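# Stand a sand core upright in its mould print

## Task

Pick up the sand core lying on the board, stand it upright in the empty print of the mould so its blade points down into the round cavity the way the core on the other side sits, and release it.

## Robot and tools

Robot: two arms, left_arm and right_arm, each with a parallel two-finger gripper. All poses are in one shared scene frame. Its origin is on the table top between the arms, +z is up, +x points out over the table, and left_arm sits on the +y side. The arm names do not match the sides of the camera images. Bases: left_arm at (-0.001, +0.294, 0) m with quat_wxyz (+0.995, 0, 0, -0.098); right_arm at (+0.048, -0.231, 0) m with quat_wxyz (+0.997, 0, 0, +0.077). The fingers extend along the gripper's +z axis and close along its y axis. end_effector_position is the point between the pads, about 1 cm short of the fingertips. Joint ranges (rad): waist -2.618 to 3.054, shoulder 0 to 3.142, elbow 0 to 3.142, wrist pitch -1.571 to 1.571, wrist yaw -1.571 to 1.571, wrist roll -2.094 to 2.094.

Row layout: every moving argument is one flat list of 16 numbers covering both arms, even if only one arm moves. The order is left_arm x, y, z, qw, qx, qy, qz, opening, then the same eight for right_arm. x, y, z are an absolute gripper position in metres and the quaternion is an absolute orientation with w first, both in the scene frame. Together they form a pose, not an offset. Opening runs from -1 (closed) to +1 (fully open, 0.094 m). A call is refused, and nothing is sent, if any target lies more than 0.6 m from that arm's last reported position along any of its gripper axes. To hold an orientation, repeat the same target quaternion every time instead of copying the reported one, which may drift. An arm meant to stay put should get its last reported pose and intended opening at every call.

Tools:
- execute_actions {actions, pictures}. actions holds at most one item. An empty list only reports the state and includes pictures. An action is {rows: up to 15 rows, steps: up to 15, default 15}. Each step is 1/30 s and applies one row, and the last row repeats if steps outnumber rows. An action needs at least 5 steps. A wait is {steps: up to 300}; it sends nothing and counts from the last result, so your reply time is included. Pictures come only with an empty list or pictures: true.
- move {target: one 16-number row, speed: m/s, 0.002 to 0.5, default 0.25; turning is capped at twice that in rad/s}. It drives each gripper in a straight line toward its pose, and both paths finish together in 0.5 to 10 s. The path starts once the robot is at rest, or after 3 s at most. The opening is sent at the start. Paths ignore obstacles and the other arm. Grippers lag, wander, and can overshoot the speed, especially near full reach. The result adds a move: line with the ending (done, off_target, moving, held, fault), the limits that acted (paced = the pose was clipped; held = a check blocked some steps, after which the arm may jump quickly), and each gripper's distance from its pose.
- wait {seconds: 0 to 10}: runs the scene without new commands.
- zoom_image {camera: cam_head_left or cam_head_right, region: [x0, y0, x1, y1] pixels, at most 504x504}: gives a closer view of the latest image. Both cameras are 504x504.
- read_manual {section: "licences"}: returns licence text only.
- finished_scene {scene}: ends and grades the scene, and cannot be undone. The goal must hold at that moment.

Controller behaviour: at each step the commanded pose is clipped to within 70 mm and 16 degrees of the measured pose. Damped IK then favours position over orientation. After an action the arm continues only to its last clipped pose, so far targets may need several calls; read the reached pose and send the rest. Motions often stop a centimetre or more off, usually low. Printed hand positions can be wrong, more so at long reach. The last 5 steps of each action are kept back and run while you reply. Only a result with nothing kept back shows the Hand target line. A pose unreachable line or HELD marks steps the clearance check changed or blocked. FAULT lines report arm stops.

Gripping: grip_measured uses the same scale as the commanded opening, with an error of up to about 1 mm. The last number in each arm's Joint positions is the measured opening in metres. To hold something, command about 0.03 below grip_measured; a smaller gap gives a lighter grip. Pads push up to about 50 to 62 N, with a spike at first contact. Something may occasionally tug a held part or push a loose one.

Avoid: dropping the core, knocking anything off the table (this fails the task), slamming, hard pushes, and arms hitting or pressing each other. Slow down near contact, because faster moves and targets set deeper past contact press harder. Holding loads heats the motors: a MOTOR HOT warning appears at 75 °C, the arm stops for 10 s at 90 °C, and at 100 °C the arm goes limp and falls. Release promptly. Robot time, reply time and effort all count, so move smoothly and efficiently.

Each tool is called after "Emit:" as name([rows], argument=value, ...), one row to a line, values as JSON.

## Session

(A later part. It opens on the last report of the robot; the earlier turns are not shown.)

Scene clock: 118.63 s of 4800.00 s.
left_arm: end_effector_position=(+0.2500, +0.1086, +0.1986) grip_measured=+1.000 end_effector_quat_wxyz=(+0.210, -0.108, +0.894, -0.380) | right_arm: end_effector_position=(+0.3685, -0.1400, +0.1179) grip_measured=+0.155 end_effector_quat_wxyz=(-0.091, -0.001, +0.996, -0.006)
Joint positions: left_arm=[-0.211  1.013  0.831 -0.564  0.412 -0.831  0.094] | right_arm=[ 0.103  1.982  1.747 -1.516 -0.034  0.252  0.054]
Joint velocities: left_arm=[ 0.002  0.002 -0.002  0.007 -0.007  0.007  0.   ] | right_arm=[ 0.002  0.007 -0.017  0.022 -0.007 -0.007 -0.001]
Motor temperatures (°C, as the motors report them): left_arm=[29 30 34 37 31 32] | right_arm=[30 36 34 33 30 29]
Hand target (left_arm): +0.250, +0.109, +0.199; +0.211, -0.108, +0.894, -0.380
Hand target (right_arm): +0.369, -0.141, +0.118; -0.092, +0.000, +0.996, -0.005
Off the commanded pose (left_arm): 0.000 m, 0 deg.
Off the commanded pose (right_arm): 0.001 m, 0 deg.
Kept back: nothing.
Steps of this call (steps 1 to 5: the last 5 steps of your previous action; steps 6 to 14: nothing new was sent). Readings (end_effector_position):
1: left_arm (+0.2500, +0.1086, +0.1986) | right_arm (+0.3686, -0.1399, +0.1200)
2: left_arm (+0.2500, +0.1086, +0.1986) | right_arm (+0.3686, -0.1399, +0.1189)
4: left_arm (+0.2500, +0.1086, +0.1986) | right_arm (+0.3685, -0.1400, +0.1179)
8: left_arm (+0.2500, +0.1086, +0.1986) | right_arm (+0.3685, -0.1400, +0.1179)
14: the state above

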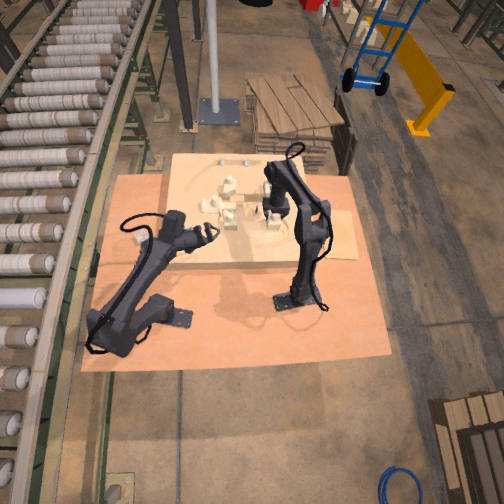

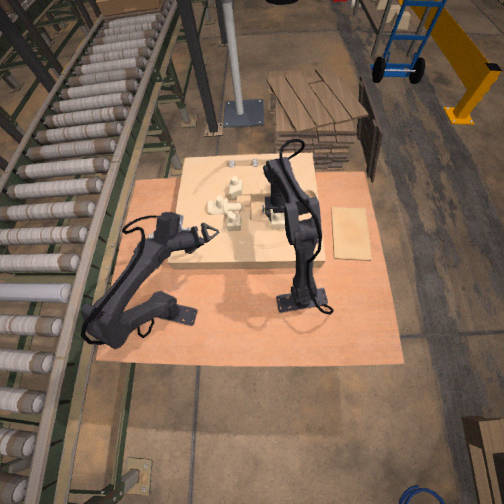

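Emit:
execute_actions([
  {"rows": [
[0.25,0.1086,0.1986,0.211,-0.108,0.894,-0.38,1, 0.36921,-0.14066,0.11855,-0.0921,0.0005,0.9957,-0.0051,0.125],
[0.25,0.1086,0.1986,0.211,-0.108,0.894,-0.38,1, 0.36921,-0.14066,0.11855,-0.0921,0.0005,0.9957,-0.0051,0.13],
[0.25,0.1086,0.1986,0.211,-0.108,0.894,-0.38,1, 0.36921,-0.14066,0.11855,-0.0921,0.0005,0.9957,-0.0051,0.135],
[0.25,0.1086,0.1986,0.211,-0.108,0.894,-0.38,1, 0.36921,-0.14066,0.11855,-0.0921,0.0005,0.9957,-0.0051,0.14],
[0.25,0.1086,0.1986,0.211,-0.108,0.894,-0.38,1, 0.36921,-0.14066,0.11855,-0.0921,0.0005,0.9957,-0.0051,0.145],
[0.25,0.1086,0.1986,0.211,-0.108,0.894,-0.38,1, 0.36921,-0.14066,0.11855,-0.0921,0.0005,0.9957,-0.0051,0.149],
[0.25,0.1086,0.1986,0.211,-0.108,0.894,-0.38,1, 0.36921,-0.14066,0.11855,-0.0921,0.0005,0.9957,-0.0051,0.153],
[0.25,0.1086,0.1986,0.211,-0.108,0.894,-0.38,1, 0.36921,-0.14066,0.11855,-0.0921,0.0005,0.9957,-0.0051,0.158],
[0.25,0.1086,0.1986,0.211,-0.108,0.894,-0.38,1, 0.36921,-0.14066,0.11855,-0.0921,0.0005,0.9957,-0.0051,0.165],
[0.25,0.1086,0.1986,0.211,-0.108,0.894,-0.38,1, 0.36921,-0.14066,0.11855,-0.0921,0.0005,0.9957,-0.0051,0.18],
[0.25,0.1086,0.1986,0.211,-0.108,0.894,-0.38,1, 0.36921,-0.14066,0.11900,-0.0915,0.0005,0.9958,-0.0050,0.21],
[0.25,0.1086,0.1986,0.211,-0.108,0.894,-0.38,1, 0.36921,-0.14066,0.11950,-0.0907,0.0004,0.9959,-0.0047,0.27],
[0.25,0.1086,0.1986,0.211,-0.108,0.894,-0.38,1, 0.36921,-0.14066,0.12000,-0.0900,0.0004,0.9959,-0.0045,0.36],
[0.25,0.1086,0.1986,0.211,-0.108,0.894,-0.38,1, 0.36921,-0.14066,0.12050,-0.0893,0.0004,0.9960,-0.0044,0.48],
[0.25,0.1086,0.1986,0.211,-0.108,0.894,-0.38,1, 0.36921,-0.14066,0.12100,-0.0886,0.0004,0.9961,-0.0042,0.6]
], "steps": 15},
])

Emit:
execute_actions([
  {"steps": 8},
], pictures=true)

Emit:
zoom_image(camera="cam_head_left", region=[262, 214, 286, 234])

Scene clock: 122.13 s of 4800.00 s.
left_arm: end_effector_position=(+0.2500, +0.1086, +0.1986) grip_measured=+1.000 end_effector_quat_wxyz=(+0.210, -0.108, +0.894, -0.380) | right_arm: end_effector_position=(+0.3685, -0.1400, +0.1179) grip_measured=+0.177 end_effector_quat_wxyz=(-0.091, -0.001, +0.996, -0.006)
Joint positions: left_arm=[-0.211  1.013  0.831 -0.564  0.412 -0.831  0.094] | right_arm=[ 0.103  1.982  1.747 -1.516 -0.034  0.252  0.055]
Joint velocities: left_arm=[ 0.002  0.012  0.017 -0.037 -0.051 -0.037  0.   ] | right_arm=[ 0.012 -0.022  0.012 -0.051 -0.037 -0.022  0.006]
Motor temperatures (°C, as the motors report them): left_arm=[29 30 34 37 31 32] | right_arm=[30 36 34 33 30 29]
Steps of this call (steps 1 to 90: nothing new was sent; then 0.17 s passed at rest; steps 91 to 100: the first 10 steps of this action). Readings (end_effector_position):
91: left_arm (+0.2500, +0.1086, +0.1986) | right_arm (+0.3685, -0.1400, +0.1179)
92: left_arm (+0.2500, +0.1086, +0.1986) | right_arm (+0.3685, -0.1400, +0.1179)
94: left_arm (+0.2500, +0.1086, +0.1986) | right_arm (+0.3685, -0.1400, +0.1179)
98: left_arm (+0.2500, +0.1086, +0.1986) | right_arm (+0.3685, -0.1400, +0.1179)
100: the state above

Scene clock: 122.40 s of 4800.00 s.
left_arm: end_effector_position=(+0.2500, +0.1086, +0.1986) grip_measured=+1.000 end_effector_quat_wxyz=(+0.210, -0.108, +0.894, -0.380) | right_arm: end_effector_position=(+0.3682, -0.1402, +0.1179) grip_measured=+0.597 end_effector_quat_wxyz=(-0.092, -0.001, +0.996, -0.006)
Joint positions: left_arm=[-0.211  1.013  0.831 -0.564  0.412 -0.831  0.094] | right_arm=[ 0.103  1.982  1.747 -1.517 -0.034  0.252  0.075]
Joint velocities: left_arm=[-0.002 -0.007  0.002 -0.066 -0.037 -0.007  0.   ] | right_arm=[0.007 0.007 0.002 0.007 0.095 0.037 0.001]
Motor temperatures (°C, as the motors report them): left_arm=[29 30 34 37 31 32] | right_arm=[30 36 34 33 30 29]
Hand target (left_arm): +0.250, +0.109, +0.199; +0.211, -0.108, +0.894, -0.380
Hand target (right_arm): +0.369, -0.141, +0.121; -0.089, +0.000, +0.996, -0.004
Off the commanded pose (left_arm): 0.000 m, 0 deg.
Off the commanded pose (right_arm): 0.003 m, 0 deg.
Kept back: nothing.
Steps of this call (steps 1 to 5: the last 5 steps of your previous action; steps 6 to 8: nothing new was sent). Readings (end_effector_position):
1: left_arm (+0.2500, +0.1086, +0.1986) | right_arm (+0.3682, -0.1401, +0.1179)
2: left_arm (+0.2500, +0.1086, +0.1986) | right_arm (+0.3682, -0.1402, +0.1179)
4: left_arm (+0.2500, +0.1086, +0.1986) | right_arm (+0.3682, -0.1402, +0.1179)
8: the state above

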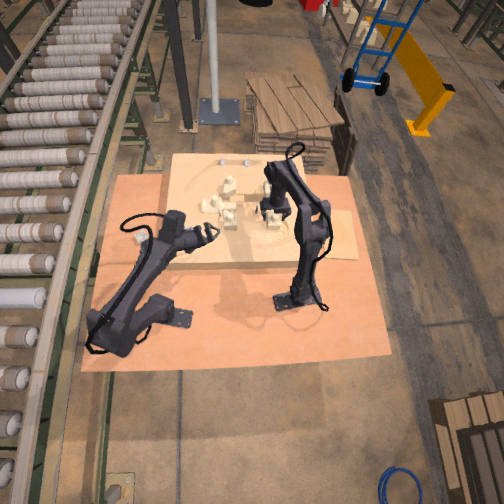

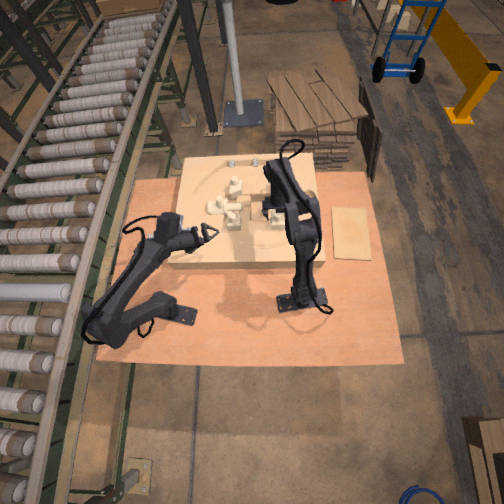

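Region (262, 214, 286, 234) of cam_head_left's 504x504 image, scaled by 21.000, with more detail than that image has.

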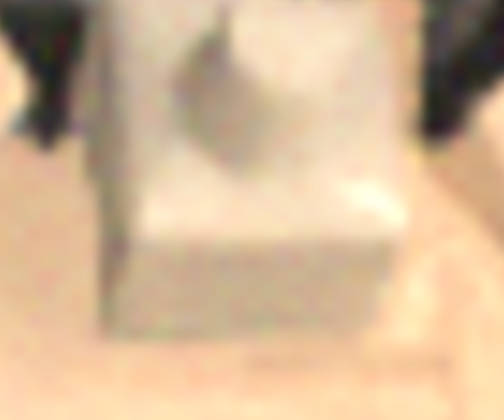

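Emit:
execute_actions([
  {"rows": [
[0.25,0.1086,0.1986,0.211,-0.108,0.894,-0.38,1, 0.3695,-0.1408,0.1228,-0.0842,0,0.9964,-0.0040,0.65],
[0.25,0.1086,0.1986,0.211,-0.108,0.894,-0.38,1, 0.3697,-0.1408,0.1250,-0.0801,0,0.9968,-0.0039,0.7],
[0.25,0.1086,0.1986,0.211,-0.108,0.894,-0.38,1, 0.3699,-0.1408,0.1276,-0.0753,0,0.9972,-0.0038,0.7],
[0.25,0.1086,0.1986,0.211,-0.108,0.894,-0.38,1, 0.3701,-0.1409,0.1305,-0.0698,0,0.9976,-0.0036,0.7],
[0.25,0.1086,0.1986,0.211,-0.108,0.894,-0.38,1, 0.3704,-0.1409,0.1338,-0.0637,0,0.9980,-0.0035,0.7],
[0.25,0.1086,0.1986,0.211,-0.108,0.894,-0.38,1, 0.3707,-0.1410,0.1373,-0.0571,0,0.9984,-0.0033,0.7],
[0.25,0.1086,0.1986,0.211,-0.108,0.894,-0.38,1, 0.3710,-0.1410,0.1410,-0.0501,0,0.9987,-0.0031,0.7],
[0.25,0.1086,0.1986,0.211,-0.108,0.894,-0.38,1, 0.3713,-0.1411,0.1449,-0.0428,0,0.9991,-0.0029,0.7],
[0.25,0.1086,0.1986,0.211,-0.108,0.894,-0.38,1, 0.3716,-0.1412,0.1490,-0.0351,0,0.9994,-0.0027,0.7],
[0.25,0.1086,0.1986,0.211,-0.108,0.894,-0.38,1, 0.3719,-0.1412,0.1532,-0.0272,0,0.9996,-0.0025,0.7],
[0.25,0.1086,0.1986,0.211,-0.108,0.894,-0.38,1, 0.3723,-0.1413,0.1575,-0.0192,0,0.9998,-0.0023,0.7],
[0.25,0.1086,0.1986,0.211,-0.108,0.894,-0.38,1, 0.3726,-0.1414,0.1618,-0.0112,0,0.9999,-0.0021,0.7],
[0.25,0.1086,0.1986,0.211,-0.108,0.894,-0.38,1, 0.3729,-0.1414,0.1661,-0.0031,0,1,-0.0019,0.7],
[0.25,0.1086,0.1986,0.211,-0.108,0.894,-0.38,1, 0.3733,-0.1415,0.1704,0.0049,0,1,-0.0017,0.7],
[0.25,0.1086,0.1986,0.211,-0.108,0.894,-0.38,1, 0.3736,-0.1415,0.1746,0.0128,0,0.9999,-0.0015,0.7]
], "steps": 15},
])

Emit:
execute_actions([
  {"rows": [
[0.25,0.1086,0.1986,0.211,-0.108,0.894,-0.38,1, 0.3739,-0.1416,0.1787,0.0205,0,0.9998,-0.0013,0.7],
[0.25,0.1086,0.1986,0.211,-0.108,0.894,-0.38,1, 0.3742,-0.1417,0.1828,0.0282,0,0.9996,-0.0011,0.7],
[0.25,0.1086,0.1986,0.211,-0.108,0.894,-0.38,1, 0.3745,-0.1417,0.1868,0.0357,0,0.9994,-0.0009,0.7],
[0.25,0.1086,0.1986,0.211,-0.108,0.894,-0.38,1, 0.3748,-0.1418,0.1907,0.0430,0,0.9991,-0.0007,0.7],
[0.25,0.1086,0.1986,0.211,-0.108,0.894,-0.38,1, 0.3751,-0.1418,0.1945,0.0501,0,0.9987,-0.0006,0.7],
[0.25,0.1086,0.1986,0.211,-0.108,0.894,-0.38,1, 0.3753,-0.1419,0.1981,0.0569,0,0.9984,-0.0004,0.7],
[0.25,0.1086,0.1986,0.211,-0.108,0.894,-0.38,1, 0.3755,-0.1419,0.2015,0.0633,0,0.9980,-0.0003,0.7],
[0.25,0.1086,0.1986,0.211,-0.108,0.894,-0.38,1, 0.3757,-0.1420,0.2046,0.0691,0,0.9976,-0.0002,0.7],
[0.25,0.1086,0.1986,0.211,-0.108,0.894,-0.38,1, 0.3758,-0.1420,0.2074,0.0743,0,0.9972,-0.0001,0.7],
[0.25,0.1086,0.1986,0.211,-0.108,0.894,-0.38,1, 0.3759,-0.1420,0.2098,0.0788,0,0.9969,0,0.7],
[0.25,0.1086,0.1986,0.211,-0.108,0.894,-0.38,1, 0.3760,-0.1420,0.2118,0.0826,0,0.9966,0,0.7],
[0.25,0.1086,0.1986,0.211,-0.108,0.894,-0.38,1, 0.3760,-0.1420,0.2133,0.0854,0,0.9963,0,0.7],
[0.25,0.1086,0.1986,0.211,-0.108,0.894,-0.38,1, 0.3760,-0.1420,0.2143,0.0873,0,0.9962,0,0.7],
[0.25,0.1086,0.1986,0.211,-0.108,0.894,-0.38,1, 0.3760,-0.1420,0.2149,0.0884,0,0.9961,0,0.7],
[0.25,0.1086,0.1986,0.211,-0.108,0.894,-0.38,1, 0.3760,-0.1420,0.2150,0.0886,0,0.9961,0,0.7]
], "steps": 15},
])

Emit:
execute_actions([
  {"steps": 9},
], pictures=true)

Emit:
zoom_image(camera="cam_head_left", region=[210, 185, 300, 245])

Emit:
zoom_image(camera="cam_head_left", region=[258, 204, 290, 236])

Scene clock: 124.53 s of 4800.00 s.
left_arm: end_effector_position=(+0.2500, +0.1086, +0.1986) grip_measured=+1.000 end_effector_quat_wxyz=(+0.210, -0.108, +0.894, -0.380) | right_arm: end_effector_position=(+0.3687, -0.1408, +0.1309) grip_measured=+0.698 end_effector_quat_wxyz=(-0.070, -0.000, +0.998, -0.003)
Joint positions: left_arm=[-0.211  1.013  0.831 -0.564  0.412 -0.831  0.094] | right_arm=[ 0.103  1.94   1.747 -1.515 -0.03   0.254  0.08 ]
Joint velocities: left_arm=[-0.007 -0.002  0.007 -0.007 -0.066 -0.022  0.   ] | right_arm=[-0.027 -0.413  0.012 -0.051  0.051  0.022  0.   ]
Motor temperatures (°C, as the motors report them): left_arm=[29 30 34 37 31 32] | right_arm=[30 36 35 33 30 29]
Steps of this call (steps 1 to 54: nothing new was sent; steps 55 to 64: the first 10 steps of this action). Readings (end_effector_position):
55: left_arm (+0.2500, +0.1086, +0.1986) | right_arm (+0.3682, -0.1402, +0.1179)
56: left_arm (+0.2500, +0.1086, +0.1986) | right_arm (+0.3682, -0.1402, +0.1179)
58: left_arm (+0.2500, +0.1086, +0.1986) | right_arm (+0.3682, -0.1402, +0.1179)
62: left_arm (+0.2500, +0.1086, +0.1986) | right_arm (+0.3685, -0.1403, +0.1233)
64: the state above

Scene clock: 125.03 s of 4800.00 s.
left_arm: end_effector_position=(+0.2500, +0.1086, +0.1986) grip_measured=+1.000 end_effector_quat_wxyz=(+0.210, -0.108, +0.894, -0.380) | right_arm: end_effector_position=(+0.3653, -0.1437, +0.1857) grip_measured=+0.698 end_effector_quat_wxyz=(+0.026, +0.001, +1.000, -0.000)
Joint positions: left_arm=[-0.211  1.013  0.831 -0.564  0.412 -0.831  0.094] | right_arm=[ 0.121  1.765  1.749 -1.505  0.015  0.276  0.08 ]
Joint velocities: left_arm=[-0.007  0.002  0.002 -0.081  0.022 -0.022  0.   ] | right_arm=[ 0.032 -0.173  0.066 -0.007  0.11   0.022 -0.001]
Motor temperatures (°C, as the motors report them): left_arm=[29 30 34 37 31 32] | right_arm=[30 36 35 33 30 29]
Off your previous action's commanded pose (left_arm): 0.000 m, 0 deg at its last step (step 5 of this call).
Off your previous action's commanded pose (right_arm): 0.021 m, 5 deg at its last step (step 5 of this call).
Steps of this call (steps 1 to 5: the last 5 steps of your previous action; steps 6 to 15: the first 10 steps of this action). Readings (end_effector_position):
6: left_arm (+0.2500, +0.1086, +0.1986) | right_arm (+0.3675, -0.1430, +0.1589)
7: left_arm (+0.2500, +0.1086, +0.1986) | right_arm (+0.3671, -0.1431, +0.1627)
9: left_arm (+0.2500, +0.1086, +0.1986) | right_arm (+0.3664, -0.1431, +0.1695)
13: left_arm (+0.2500, +0.1086, +0.1986) | right_arm (+0.3655, -0.1434, +0.1805)
15: the state above

Scene clock: 125.33 s of 4800.00 s.
left_arm: end_effector_position=(+0.2500, +0.1086, +0.1986) grip_measured=+1.000 end_effector_quat_wxyz=(+0.210, -0.108, +0.894, -0.380) | right_arm: end_effector_position=(+0.3687, -0.1439, +0.1992) grip_measured=+0.698 end_effector_quat_wxyz=(+0.053, +0.002, +0.999, -0.001)
Joint positions: left_arm=[-0.211  1.013  0.831 -0.564  0.412 -0.831  0.094] | right_arm=[ 0.126  1.738  1.768 -1.499  0.031  0.282  0.08 ]
Joint velocities: left_arm=[-0.002 -0.007  0.017 -0.007  0.022  0.022  0.   ] | right_arm=[ 0.002 -0.002 -0.007 -0.051  0.066 -0.022 -0.   ]
Motor temperatures (°C, as the motors report them): left_arm=[29 30 34 37 31 32] | right_arm=[30 36 35 33 30 29]
Hand target (left_arm): +0.250, +0.109, +0.199; +0.211, -0.108, +0.894, -0.380
Hand target (right_arm): +0.375, -0.142, +0.216; +0.089, +0.003, +0.996, +0.003
Off the commanded pose (left_arm): 0.000 m, 0 deg.
Off the commanded pose (right_arm): 0.018 m, 4 deg.
Kept back: nothing.
Steps of this call (steps 1 to 5: the last 5 steps of your previous action; steps 6 to 9: nothing new was sent). Readings (end_effector_position):
1: left_arm (+0.2500, +0.1086, +0.1986) | right_arm (+0.3658, -0.1437, +0.1884)
2: left_arm (+0.2500, +0.1086, +0.1986) | right_arm (+0.3664, -0.1437, +0.1913)
4: left_arm (+0.2500, +0.1086, +0.1986) | right_arm (+0.3675, -0.1435, +0.1959)
8: left_arm (+0.2500, +0.1086, +0.1986) | right_arm (+0.3686, -0.1438, +0.1992)
9: the state above

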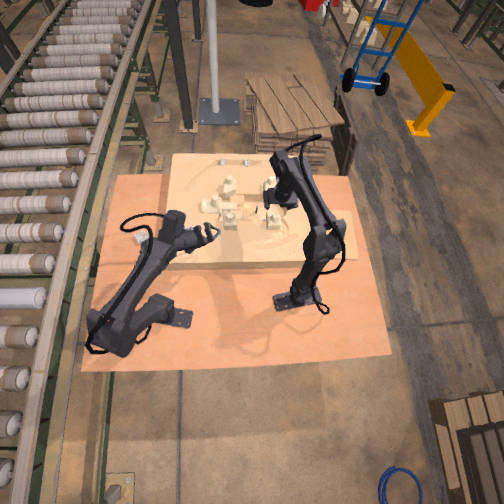

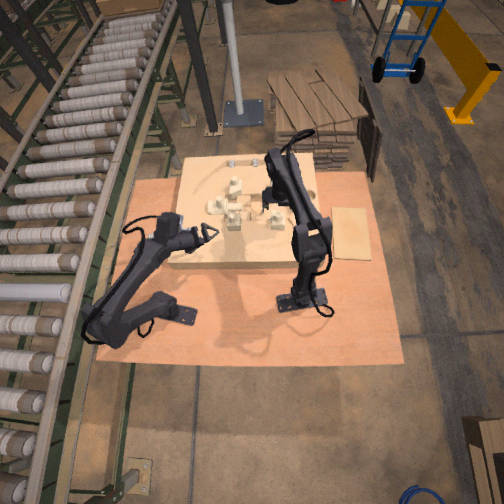

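Region (210, 185, 300, 245) of cam_head_left's 504x504 image, scaled by 5.600, with more detail than that image has.

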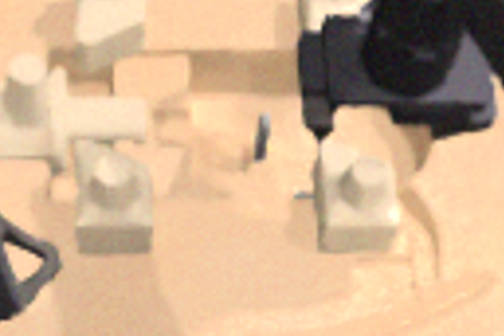

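Region (258, 204, 290, 236) of cam_head_left's 504x504 image, scaled by 15.750, with more detail than that image has.

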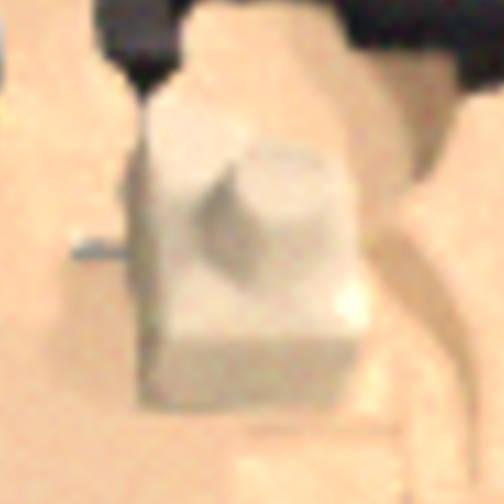

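Emit:
zoom_image(camera="cam_head_right", region=[214, 185, 304, 245])

Emit:
zoom_image(camera="cam_head_right", region=[262, 204, 294, 236])

Emit:
zoom_image(camera="cam_head_left", region=[214, 204, 246, 236])

Region (214, 185, 304, 245) of cam_head_right's 504x504 image, scaled by 5.600, with more detail than that image has.

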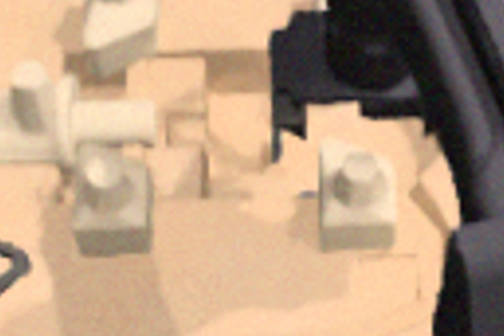

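Region (262, 204, 294, 236) of cam_head_right's 504x504 image, scaled by 15.750, with more detail than that image has.

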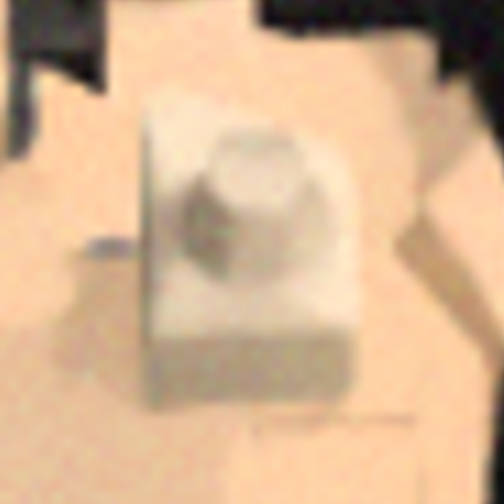

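Region (214, 204, 246, 236) of cam_head_left's 504x504 image, scaled by 15.750, with more detail than that image has.

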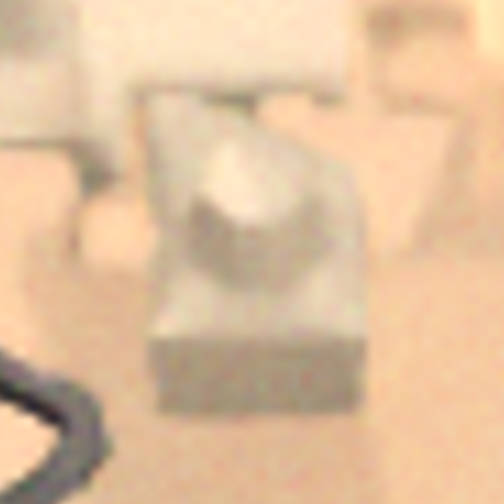

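Emit:
finished_scene(scene=2)

The scene is finished: the task was done.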